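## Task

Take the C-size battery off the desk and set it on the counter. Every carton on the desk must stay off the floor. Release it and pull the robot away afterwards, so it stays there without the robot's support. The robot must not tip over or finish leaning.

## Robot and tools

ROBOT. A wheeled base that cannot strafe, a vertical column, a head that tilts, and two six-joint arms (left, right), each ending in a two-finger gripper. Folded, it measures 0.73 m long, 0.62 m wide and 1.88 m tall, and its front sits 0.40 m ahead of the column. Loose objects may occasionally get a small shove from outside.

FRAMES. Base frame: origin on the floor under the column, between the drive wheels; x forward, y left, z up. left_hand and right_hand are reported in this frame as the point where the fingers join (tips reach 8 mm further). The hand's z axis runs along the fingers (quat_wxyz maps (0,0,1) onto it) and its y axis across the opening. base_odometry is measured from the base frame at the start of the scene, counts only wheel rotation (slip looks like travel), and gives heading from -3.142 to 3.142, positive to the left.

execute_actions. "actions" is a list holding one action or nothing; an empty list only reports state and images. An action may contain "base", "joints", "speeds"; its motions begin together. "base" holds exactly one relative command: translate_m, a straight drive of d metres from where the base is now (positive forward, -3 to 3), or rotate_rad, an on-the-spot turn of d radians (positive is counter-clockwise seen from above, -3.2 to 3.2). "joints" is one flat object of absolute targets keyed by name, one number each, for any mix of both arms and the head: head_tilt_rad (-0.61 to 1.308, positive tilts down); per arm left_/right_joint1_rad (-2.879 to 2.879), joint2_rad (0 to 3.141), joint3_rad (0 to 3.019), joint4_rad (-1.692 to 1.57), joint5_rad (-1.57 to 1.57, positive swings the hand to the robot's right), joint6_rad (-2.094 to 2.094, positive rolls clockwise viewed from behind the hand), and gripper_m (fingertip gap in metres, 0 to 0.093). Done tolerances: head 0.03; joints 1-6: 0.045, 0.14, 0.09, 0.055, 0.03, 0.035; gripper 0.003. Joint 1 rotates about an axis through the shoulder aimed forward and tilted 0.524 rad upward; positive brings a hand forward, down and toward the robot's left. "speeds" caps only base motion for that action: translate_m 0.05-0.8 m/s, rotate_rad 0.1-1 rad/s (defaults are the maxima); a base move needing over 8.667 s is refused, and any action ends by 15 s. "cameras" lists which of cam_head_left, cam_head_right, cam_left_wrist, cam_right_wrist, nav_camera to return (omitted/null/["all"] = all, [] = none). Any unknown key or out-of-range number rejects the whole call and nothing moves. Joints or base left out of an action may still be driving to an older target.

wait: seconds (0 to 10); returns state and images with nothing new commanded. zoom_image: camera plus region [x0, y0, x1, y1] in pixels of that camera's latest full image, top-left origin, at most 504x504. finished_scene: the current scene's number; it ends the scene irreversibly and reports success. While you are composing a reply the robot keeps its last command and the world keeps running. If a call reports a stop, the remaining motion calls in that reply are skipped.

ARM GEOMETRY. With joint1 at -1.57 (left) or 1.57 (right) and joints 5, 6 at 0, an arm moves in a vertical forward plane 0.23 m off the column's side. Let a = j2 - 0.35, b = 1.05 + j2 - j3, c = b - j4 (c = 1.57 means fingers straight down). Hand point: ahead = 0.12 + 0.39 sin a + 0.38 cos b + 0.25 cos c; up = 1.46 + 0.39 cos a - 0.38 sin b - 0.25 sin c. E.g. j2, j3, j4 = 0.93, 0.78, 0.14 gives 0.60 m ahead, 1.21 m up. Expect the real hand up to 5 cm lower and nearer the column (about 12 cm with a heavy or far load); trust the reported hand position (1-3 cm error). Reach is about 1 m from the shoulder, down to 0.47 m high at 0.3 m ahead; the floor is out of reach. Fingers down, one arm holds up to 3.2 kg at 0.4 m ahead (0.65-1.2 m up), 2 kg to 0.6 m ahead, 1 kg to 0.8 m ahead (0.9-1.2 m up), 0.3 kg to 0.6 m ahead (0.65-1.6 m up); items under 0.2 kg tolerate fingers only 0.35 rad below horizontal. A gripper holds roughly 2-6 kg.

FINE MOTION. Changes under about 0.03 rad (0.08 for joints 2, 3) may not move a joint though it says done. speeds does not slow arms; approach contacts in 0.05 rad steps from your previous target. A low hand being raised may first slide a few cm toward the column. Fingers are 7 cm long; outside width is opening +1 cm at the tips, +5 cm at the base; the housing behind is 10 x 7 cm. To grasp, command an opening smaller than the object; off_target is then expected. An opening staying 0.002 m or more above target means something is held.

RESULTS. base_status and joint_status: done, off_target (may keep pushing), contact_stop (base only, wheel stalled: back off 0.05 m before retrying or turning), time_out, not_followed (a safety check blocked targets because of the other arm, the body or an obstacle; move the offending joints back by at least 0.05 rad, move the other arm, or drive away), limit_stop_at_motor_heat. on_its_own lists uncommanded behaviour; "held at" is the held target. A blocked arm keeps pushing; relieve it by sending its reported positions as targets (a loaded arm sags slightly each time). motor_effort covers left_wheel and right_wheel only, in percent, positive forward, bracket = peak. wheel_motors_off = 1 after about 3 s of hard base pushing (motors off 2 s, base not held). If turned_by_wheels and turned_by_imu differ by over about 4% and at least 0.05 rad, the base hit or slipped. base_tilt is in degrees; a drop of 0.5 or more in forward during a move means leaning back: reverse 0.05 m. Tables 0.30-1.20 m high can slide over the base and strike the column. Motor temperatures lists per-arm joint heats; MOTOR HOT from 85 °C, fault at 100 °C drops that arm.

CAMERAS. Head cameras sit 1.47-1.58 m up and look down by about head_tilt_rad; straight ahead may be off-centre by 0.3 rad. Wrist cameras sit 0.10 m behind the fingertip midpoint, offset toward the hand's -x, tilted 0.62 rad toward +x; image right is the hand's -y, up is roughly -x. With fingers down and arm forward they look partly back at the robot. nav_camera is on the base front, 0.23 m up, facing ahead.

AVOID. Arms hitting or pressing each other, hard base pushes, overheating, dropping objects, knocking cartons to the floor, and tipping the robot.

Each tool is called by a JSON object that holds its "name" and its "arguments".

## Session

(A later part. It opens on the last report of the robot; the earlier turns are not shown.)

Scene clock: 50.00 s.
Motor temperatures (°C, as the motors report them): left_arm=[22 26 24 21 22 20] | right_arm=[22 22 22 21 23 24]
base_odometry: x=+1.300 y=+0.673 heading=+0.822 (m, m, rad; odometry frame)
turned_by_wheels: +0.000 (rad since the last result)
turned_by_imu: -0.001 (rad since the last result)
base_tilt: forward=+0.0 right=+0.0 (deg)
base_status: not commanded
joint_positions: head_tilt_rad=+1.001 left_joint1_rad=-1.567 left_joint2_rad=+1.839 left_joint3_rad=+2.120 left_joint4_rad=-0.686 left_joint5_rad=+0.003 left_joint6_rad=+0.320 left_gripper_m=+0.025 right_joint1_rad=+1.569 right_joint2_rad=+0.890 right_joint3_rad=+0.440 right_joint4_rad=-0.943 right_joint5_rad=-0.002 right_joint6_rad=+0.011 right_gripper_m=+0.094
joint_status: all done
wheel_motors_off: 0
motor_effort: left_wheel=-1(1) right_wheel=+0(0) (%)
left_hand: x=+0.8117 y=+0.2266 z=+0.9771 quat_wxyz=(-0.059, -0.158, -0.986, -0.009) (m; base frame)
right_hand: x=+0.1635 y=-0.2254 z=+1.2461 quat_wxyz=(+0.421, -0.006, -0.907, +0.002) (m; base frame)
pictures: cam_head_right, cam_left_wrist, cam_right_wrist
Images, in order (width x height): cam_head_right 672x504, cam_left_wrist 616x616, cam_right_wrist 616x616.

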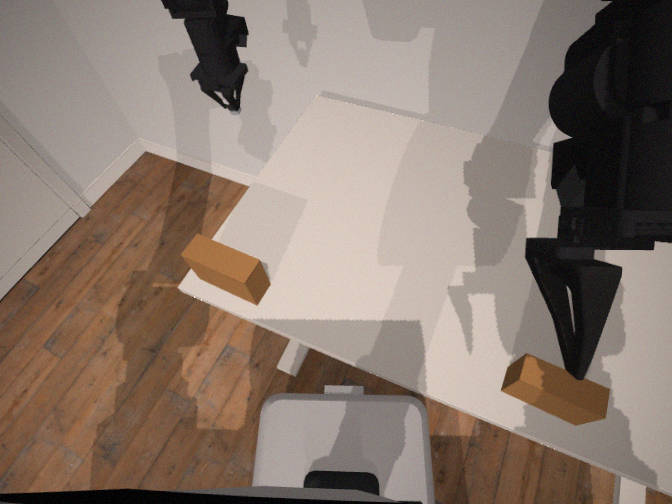

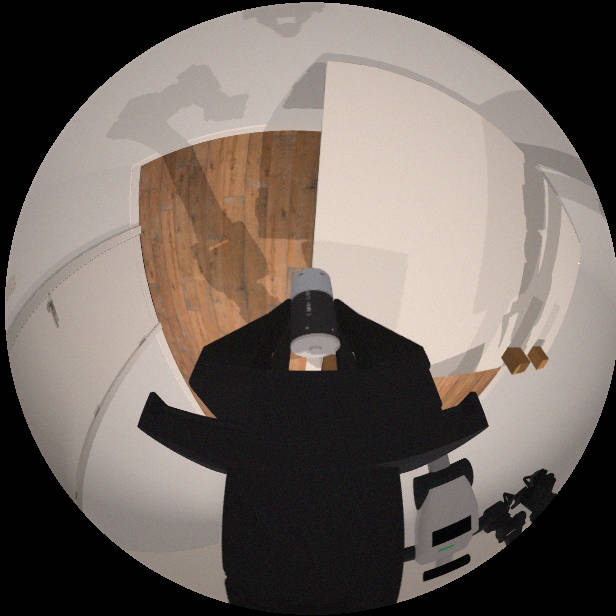

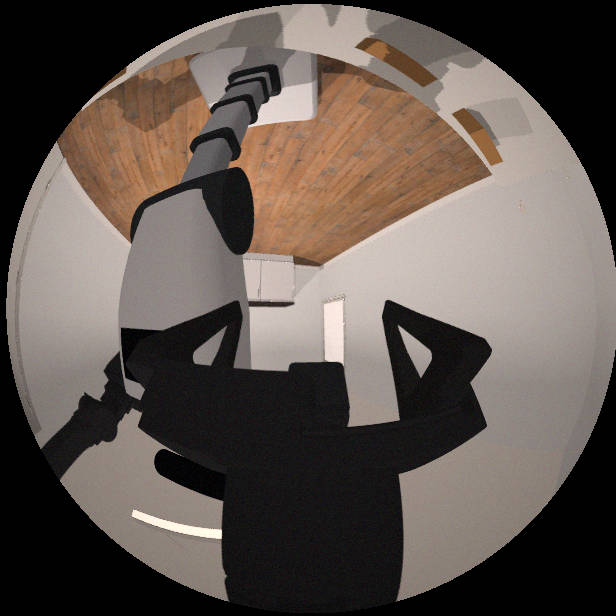

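{"name": "execute_actions", "arguments": {"actions": [{"base": {"translate_m": -1.2}, "joints": {"left_joint2_rad": 1.45, "left_joint3_rad": 1.65, "left_joint4_rad": -1.0, "left_joint6_rad": 0.0, "head_tilt_rad": 0.5}}], "cameras": ["cam_head_right"]}}

{"name": "execute_actions", "arguments": {"actions": [{"base": {"rotate_rad": 2.72}}], "cameras": ["cam_head_left", "cam_head_right", "nav_camera"]}}

Scene clock: 57.53 s.
Motor temperatures (°C, as the motors report them): left_arm=[22 26 24 21 22 20] | right_arm=[22 22 22 21 23 24]
base_odometry: x=+0.483 y=-0.206 heading=+0.821 (m, m, rad; odometry frame)
turned_by_wheels: +0.000 (rad since the last result)
turned_by_imu: -0.001 (rad since the last result)
base_tilt: forward=-0.1 right=+0.0 (deg)
base_status: done
joint_positions: head_tilt_rad=+0.518 left_joint1_rad=-1.567 left_joint2_rad=+1.433 left_joint3_rad=+1.659 left_joint4_rad=-0.994 left_joint5_rad=+0.003 left_joint6_rad=+0.010 left_gripper_m=+0.025 right_joint1_rad=+1.569 right_joint2_rad=+0.890 right_joint3_rad=+0.438 right_joint4_rad=-0.943 right_joint5_rad=-0.002 right_joint6_rad=+0.011 right_gripper_m=+0.094
joint_status: all done
wheel_motors_off: 0
motor_effort: left_wheel=+0(54) right_wheel=+0(36) (%)
left_hand: x=+0.6652 y=+0.2260 z=+1.1169 quat_wxyz=(+0.122, -0.004, -0.993, +0.001) (m; base frame)
right_hand: x=+0.1623 y=-0.2254 z=+1.2464 quat_wxyz=(+0.422, -0.006, -0.907, +0.002) (m; base frame)
pictures: cam_head_right
Images, in order (width x height): cam_head_right 672x504.

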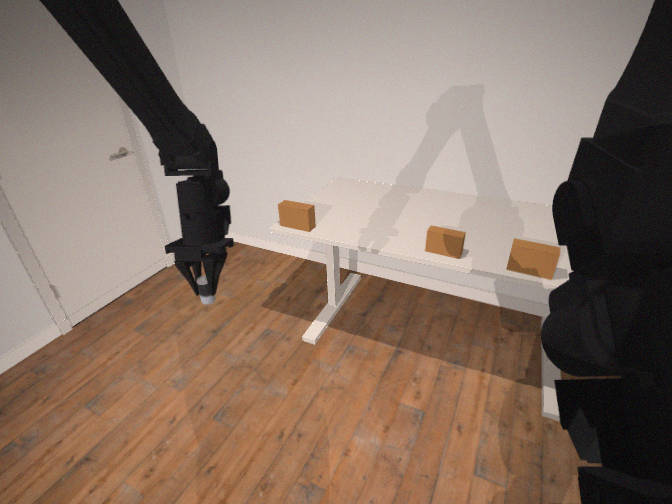

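Scene clock: 61.97 s.
Motor temperatures (°C, as the motors report them): left_arm=[22 26 24 21 22 20] | right_arm=[22 22 22 22 23 24]
base_odometry: x=+0.483 y=-0.206 heading=-2.744 (m, m, rad; odometry frame)
turned_by_wheels: +2.718 (rad since the last result)
turned_by_imu: +2.689 (rad since the last result)
base_tilt: forward=-0.2 right=+0.1 (deg)
base_status: done
joint_positions: head_tilt_rad=+0.518 left_joint1_rad=-1.569 left_joint2_rad=+1.433 left_joint3_rad=+1.659 left_joint4_rad=-0.994 left_joint5_rad=+0.003 left_joint6_rad=+0.010 left_gripper_m=+0.025 right_joint1_rad=+1.569 right_joint2_rad=+0.890 right_joint3_rad=+0.438 right_joint4_rad=-0.943 right_joint5_rad=-0.002 right_joint6_rad=+0.011 right_gripper_m=+0.094
joint_status: not commanded
wheel_motors_off: 0
motor_effort: left_wheel=-9(62) right_wheel=+6(50) (%)
left_hand: x=+0.6652 y=+0.2253 z=+1.1169 quat_wxyz=(+0.122, -0.004, -0.993, +0.001) (m; base frame)
right_hand: x=+0.1623 y=-0.2254 z=+1.2464 quat_wxyz=(+0.422, -0.006, -0.907, +0.002) (m; base frame)
pictures: cam_head_left, cam_head_right, nav_camera
Images, in order (width x height): cam_head_left 672x504, cam_head_right 672x504, nav_camera 672x504.

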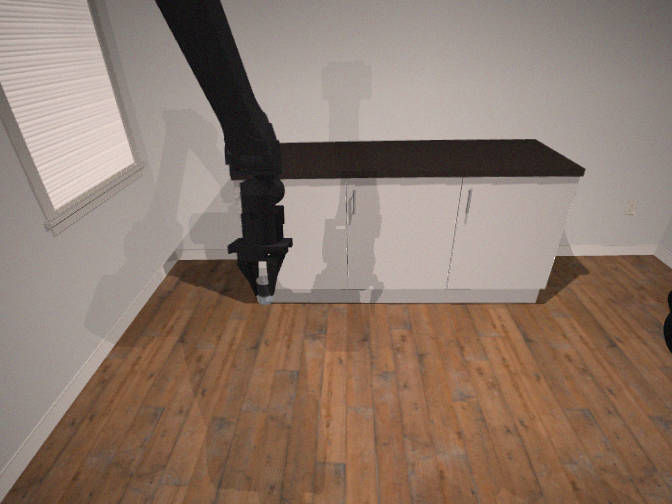

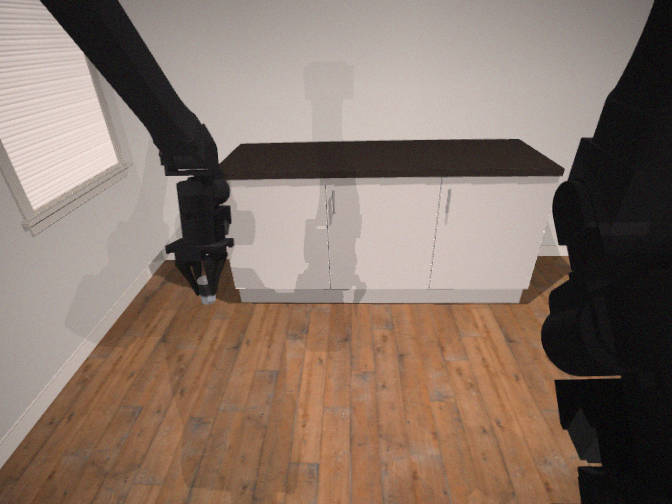

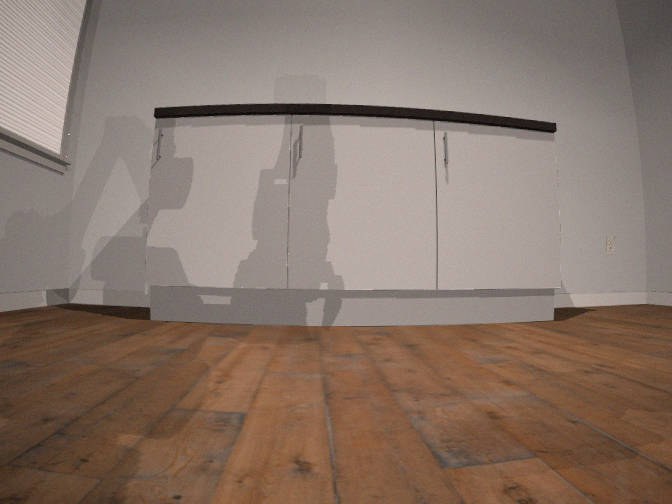

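{"name": "execute_actions", "arguments": {"actions": [{"base": {"translate_m": 1.47}, "joints": {"left_joint2_rad": 1.77, "left_joint3_rad": 2.10, "head_tilt_rad": 0.8}}], "cameras": ["cam_head_left", "cam_head_right", "cam_left_wrist"]}}

Scene clock: 69.07 s.
Motor temperatures (°C, as the motors report them): left_arm=[22 26 24 21 22 20] | right_arm=[22 22 22 22 23 24]
base_odometry: x=-0.873 y=-0.775 heading=-2.744 (m, m, rad; odometry frame)
turned_by_wheels: +0.000 (rad since the last result)
turned_by_imu: -0.002 (rad since the last result)
base_tilt: forward=-0.1 right=+0.0 (deg)
base_status: done
joint_positions: head_tilt_rad=+0.803 left_joint1_rad=-1.569 left_joint2_rad=+1.793 left_joint3_rad=+2.060 left_joint4_rad=-0.997 left_joint5_rad=+0.003 left_joint6_rad=+0.010 left_gripper_m=+0.025 right_joint1_rad=+1.569 right_joint2_rad=+0.890 right_joint3_rad=+0.439 right_joint4_rad=-0.943 right_joint5_rad=-0.002 right_joint6_rad=+0.011 right_gripper_m=+0.094
joint_status: all done
wheel_motors_off: 0
motor_effort: left_wheel=+1(57) right_wheel=+0(56) (%)
left_hand: x=+0.7266 y=+0.2256 z=+0.9942 quat_wxyz=(+0.103, -0.004, -0.995, +0.001) (m; base frame)
right_hand: x=+0.1625 y=-0.2254 z=+1.2464 quat_wxyz=(+0.422, -0.006, -0.907, +0.002) (m; base frame)
pictures: cam_head_left, cam_head_right, cam_left_wrist
Images, in order (width x height): cam_head_left 672x504, cam_head_right 672x504, cam_left_wrist 616x616.

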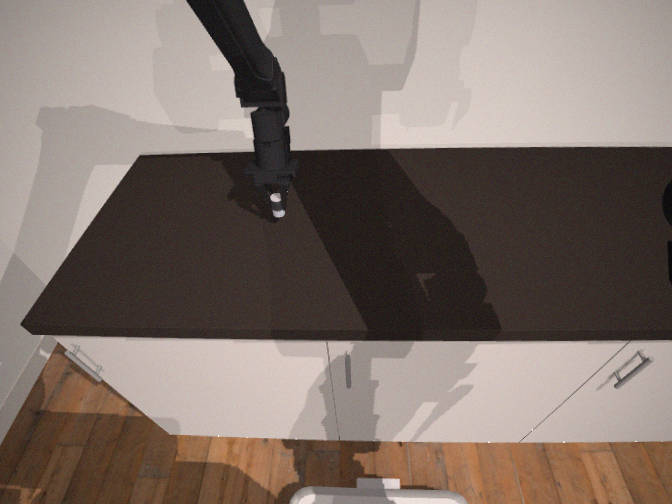

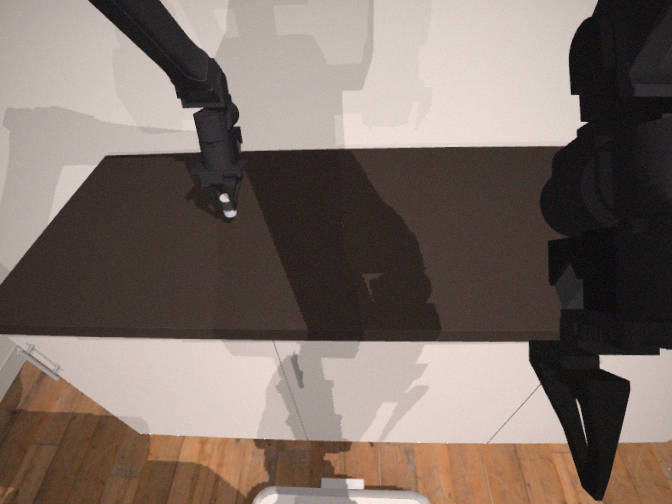

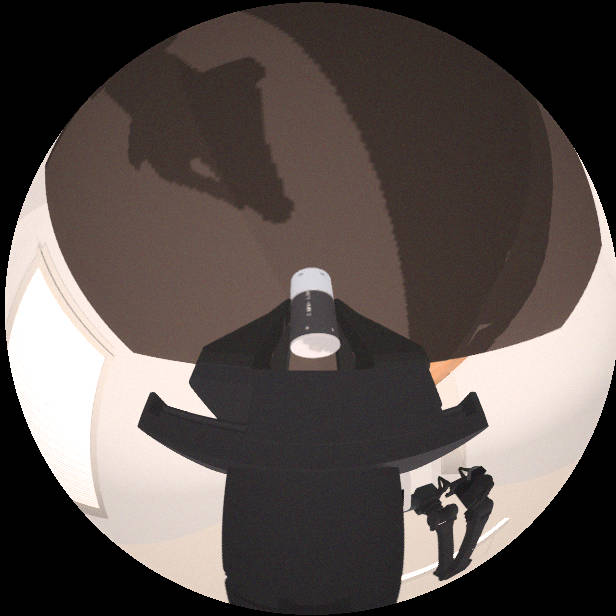

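{"name": "execute_actions", "arguments": {"actions": [{"joints": {"left_joint2_rad": 1.865}}], "cameras": ["cam_head_right", "cam_left_wrist"]}}

Scene clock: 71.07 s.
Motor temperatures (°C, as the motors report them): left_arm=[22 26 25 21 22 20] | right_arm=[22 22 22 22 23 24]
base_odometry: x=-0.873 y=-0.775 heading=-2.744 (m, m, rad; odometry frame)
turned_by_wheels: +0.000 (rad since the last result)
turned_by_imu: +0.000 (rad since the last result)
base_tilt: forward=-0.3 right=-0.1 (deg)
base_status: not commanded
joint_positions: head_tilt_rad=+0.803 left_joint1_rad=-1.569 left_joint2_rad=+1.849 left_joint3_rad=+2.065 left_joint4_rad=-0.997 left_joint5_rad=+0.003 left_joint6_rad=+0.010 left_gripper_m=+0.025 right_joint1_rad=+1.569 right_joint2_rad=+0.890 right_joint3_rad=+0.439 right_joint4_rad=-0.943 right_joint5_rad=-0.002 right_joint6_rad=+0.011 right_gripper_m=+0.094
joint_status: all done
wheel_motors_off: 0
motor_effort: left_wheel=+1(0) right_wheel=+0(1) (%)
left_hand: x=+0.7025 y=+0.2256 z=+0.9625 quat_wxyz=(+0.128, -0.004, -0.992, +0.001) (m; base frame)
right_hand: x=+0.1625 y=-0.2254 z=+1.2464 quat_wxyz=(+0.422, -0.006, -0.907, +0.002) (m; base frame)
pictures: cam_head_right, cam_left_wrist
Images, in order (width x height): cam_head_right 672x504, cam_left_wrist 616x616.

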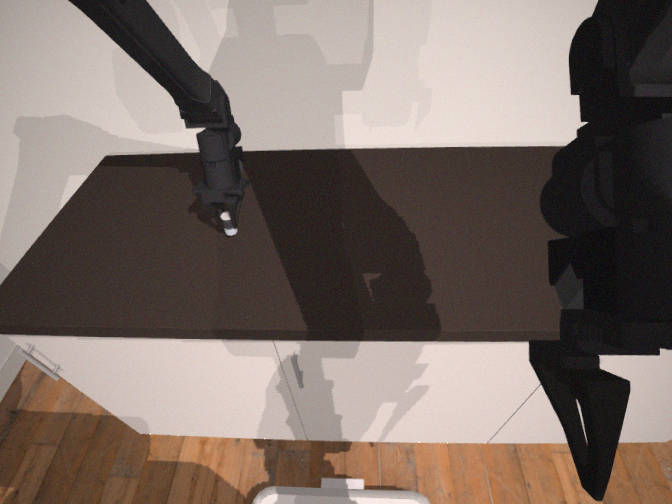

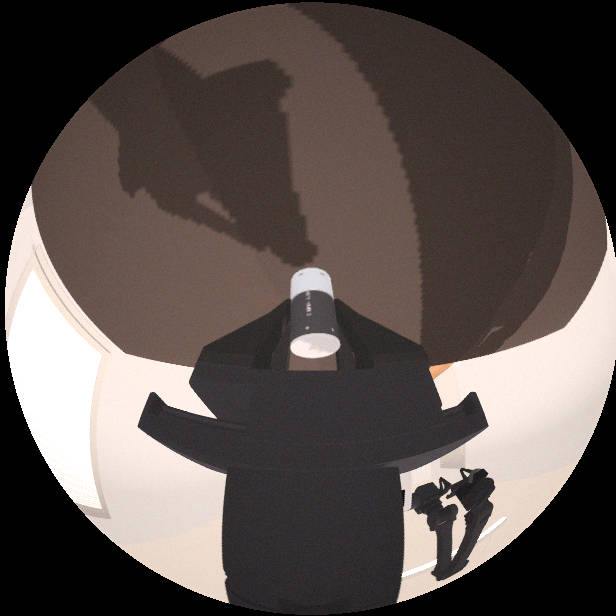

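{"name": "execute_actions", "arguments": {"actions": [{"joints": {"left_joint2_rad": 1.91}}], "cameras": ["cam_left_wrist"]}}

Scene clock: 72.73 s.
Motor temperatures (°C, as the motors report them): left_arm=[22 26 25 21 22 20] | right_arm=[22 22 22 22 23 24]
base_odometry: x=-0.873 y=-0.775 heading=-2.744 (m, m, rad; odometry frame)
turned_by_wheels: +0.000 (rad since the last result)
turned_by_imu: +0.000 (rad since the last result)
base_tilt: forward=-0.1 right=+0.0 (deg)
base_status: not commanded
joint_positions: head_tilt_rad=+0.803 left_joint1_rad=-1.569 left_joint2_rad=+1.881 left_joint3_rad=+2.065 left_joint4_rad=-0.999 left_joint5_rad=+0.003 left_joint6_rad=+0.010 left_gripper_m=+0.025 right_joint1_rad=+1.569 right_joint2_rad=+0.890 right_joint3_rad=+0.439 right_joint4_rad=-0.943 right_joint5_rad=-0.002 right_joint6_rad=+0.011 right_gripper_m=+0.094
joint_status: all done
wheel_motors_off: 0
motor_effort: left_wheel=+0(1) right_wheel=+0(0) (%)
left_hand: x=+0.6859 y=+0.2257 z=+0.9442 quat_wxyz=(+0.145, -0.004, -0.989, +0.001) (m; base frame)
right_hand: x=+0.1625 y=-0.2254 z=+1.2464 quat_wxyz=(+0.422, -0.006, -0.907, +0.002) (m; base frame)
pictures: cam_left_wrist
Images, in order (width x height): cam_left_wrist 616x616.

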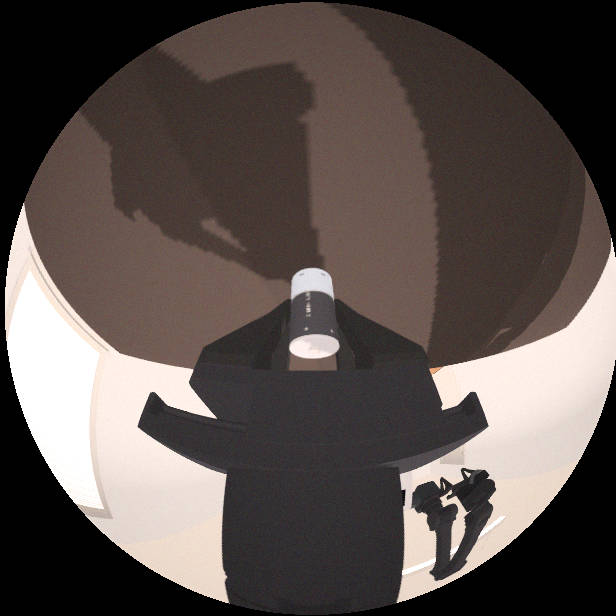

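Contact made. Release and lift.

{"name": "execute_actions", "arguments": {"actions": [{"joints": {"left_gripper_m": 0.07}}], "cameras": ["cam_left_wrist"]}}

{"name": "execute_actions", "arguments": {"actions": [{"joints": {"left_joint2_rad": 1.6}}], "cameras": ["cam_head_right"]}}

Scene clock: 74.27 s.
Motor temperatures (°C, as the motors report them): left_arm=[22 26 25 21 22 20] | right_arm=[22 22 22 22 23 24]
base_odometry: x=-0.873 y=-0.775 heading=-2.744 (m, m, rad; odometry frame)
turned_by_wheels: +0.000 (rad since the last result)
turned_by_imu: +0.000 (rad since the last result)
base_tilt: forward=-0.2 right=+0.2 (deg)
base_status: not commanded
joint_positions: head_tilt_rad=+0.803 left_joint1_rad=-1.569 left_joint2_rad=+1.881 left_joint3_rad=+2.065 left_joint4_rad=-0.999 left_joint5_rad=+0.003 left_joint6_rad=+0.010 left_gripper_m=+0.070 right_joint1_rad=+1.569 right_joint2_rad=+0.890 right_joint3_rad=+0.439 right_joint4_rad=-0.943 right_joint5_rad=-0.002 right_joint6_rad=+0.011 right_gripper_m=+0.094
joint_status: all done
wheel_motors_off: 0
motor_effort: left_wheel=+1(1) right_wheel=+0(1) (%)
left_hand: x=+0.6859 y=+0.2257 z=+0.9442 quat_wxyz=(+0.145, -0.004, -0.989, +0.001) (m; base frame)
right_hand: x=+0.1625 y=-0.2254 z=+1.2464 quat_wxyz=(+0.422, -0.006, -0.907, +0.002) (m; base frame)
pictures: cam_left_wrist
Images, in order (width x height): cam_left_wrist 616x616.

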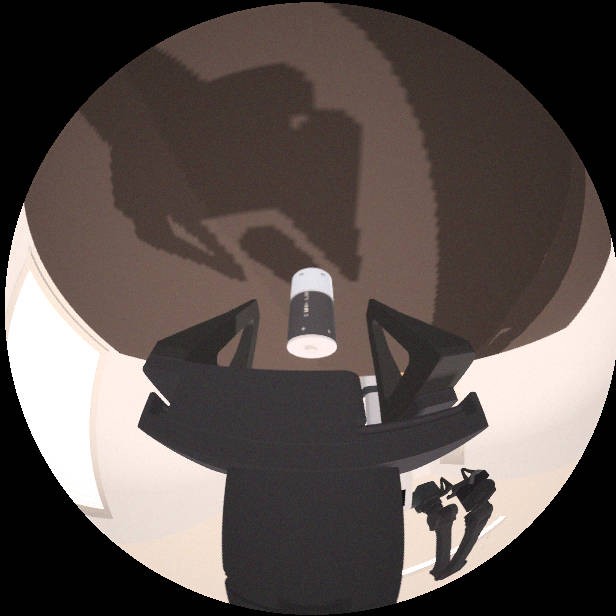

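Scene clock: 75.67 s.
Motor temperatures (°C, as the motors report them): left_arm=[22 27 25 21 22 20] | right_arm=[22 22 22 22 23 24]
base_odometry: x=-0.873 y=-0.775 heading=-2.744 (m, m, rad; odometry frame)
turned_by_wheels: +0.000 (rad since the last result)
turned_by_imu: +0.000 (rad since the last result)
base_tilt: forward=+0.1 right=+0.0 (deg)
base_status: not commanded
joint_positions: head_tilt_rad=+0.803 left_joint1_rad=-1.569 left_joint2_rad=+1.571 left_joint3_rad=+2.092 left_joint4_rad=-0.999 left_joint5_rad=+0.003 left_joint6_rad=+0.010 left_gripper_m=+0.070 right_joint1_rad=+1.569 right_joint2_rad=+0.890 right_joint3_rad=+0.439 right_joint4_rad=-0.943 right_joint5_rad=-0.002 right_joint6_rad=+0.011 right_gripper_m=+0.094
joint_status: all done
wheel_motors_off: 0
motor_effort: left_wheel=+1(1) right_wheel=-1(0) (%)
left_hand: x=+0.8271 y=+0.2255 z=+1.1488 quat_wxyz=(-0.022, -0.005, -1.000, +0.000) (m; base frame)
right_hand: x=+0.1625 y=-0.2254 z=+1.2464 quat_wxyz=(+0.422, -0.006, -0.907, +0.002) (m; base frame)
pictures: cam_head_right
Images, in order (width x height): cam_head_right 672x504.

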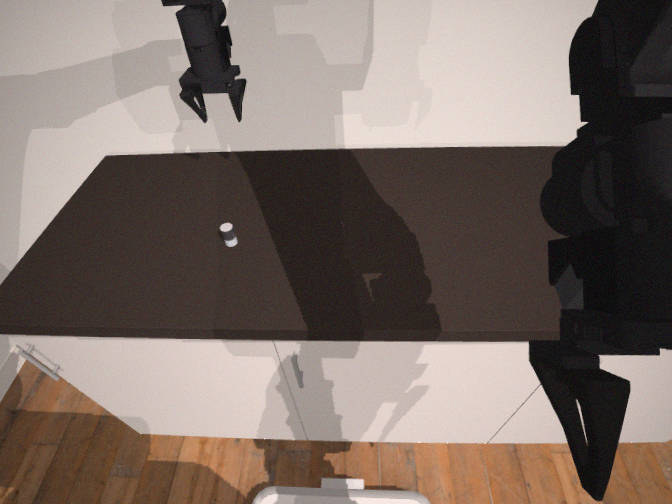

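{"name": "execute_actions", "arguments": {"actions": [{"base": {"translate_m": -0.4}, "joints": {"left_joint2_rad": 0.8, "left_joint3_rad": 1.1}}], "cameras": ["cam_head_right", "cam_right_wrist"]}}

Scene clock: 78.43 s.
Motor temperatures (°C, as the motors report them): left_arm=[22 26 25 21 22 20] | right_arm=[22 22 22 22 23 24]
base_odometry: x=-0.504 y=-0.620 heading=-2.744 (m, m, rad; odometry frame)
turned_by_wheels: +0.000 (rad since the last result)
turned_by_imu: -0.001 (rad since the last result)
base_tilt: forward=-0.1 right=-0.1 (deg)
base_status: done
joint_positions: head_tilt_rad=+0.803 left_joint1_rad=-1.569 left_joint2_rad=+0.784 left_joint3_rad=+1.097 left_joint4_rad=-0.999 left_joint5_rad=+0.003 left_joint6_rad=+0.010 left_gripper_m=+0.070 right_joint1_rad=+1.569 right_joint2_rad=+0.890 right_joint3_rad=+0.437 right_joint4_rad=-0.943 right_joint5_rad=-0.002 right_joint6_rad=+0.011 right_gripper_m=+0.094
joint_status: all done
wheel_motors_off: 0
motor_effort: left_wheel=-2(48) right_wheel=-1(55) (%)
left_hand: x=+0.5307 y=+0.2249 z=+1.3063 quat_wxyz=(+0.081, -0.004, -0.997, +0.001) (m; base frame)
right_hand: x=+0.1619 y=-0.2254 z=+1.2466 quat_wxyz=(+0.422, -0.006, -0.906, +0.002) (m; base frame)
pictures: cam_head_right, cam_right_wrist
Images, in order (width x height): cam_head_right 672x504, cam_right_wrist 616x616.

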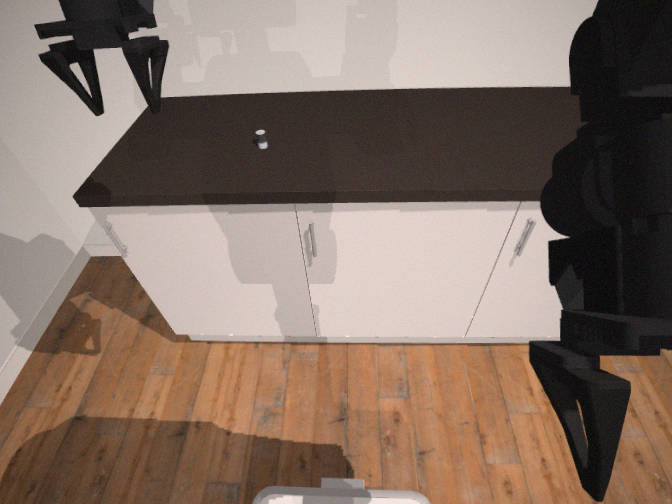

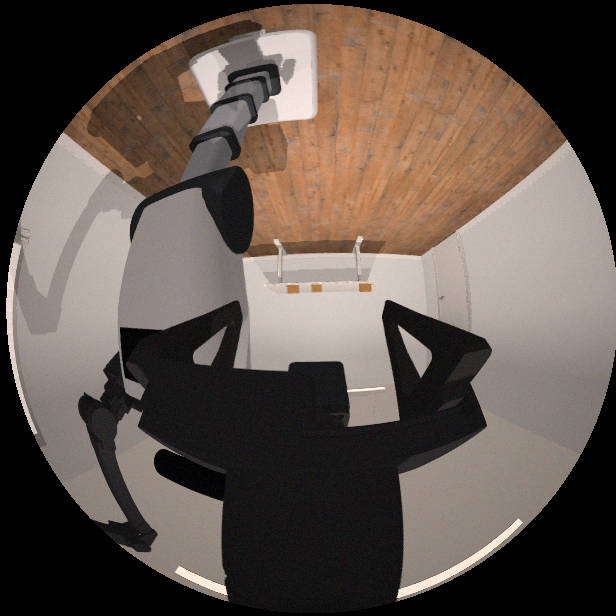

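{"name": "finished_scene", "arguments": {"scene": 2}}

The scene is finished: the task was done.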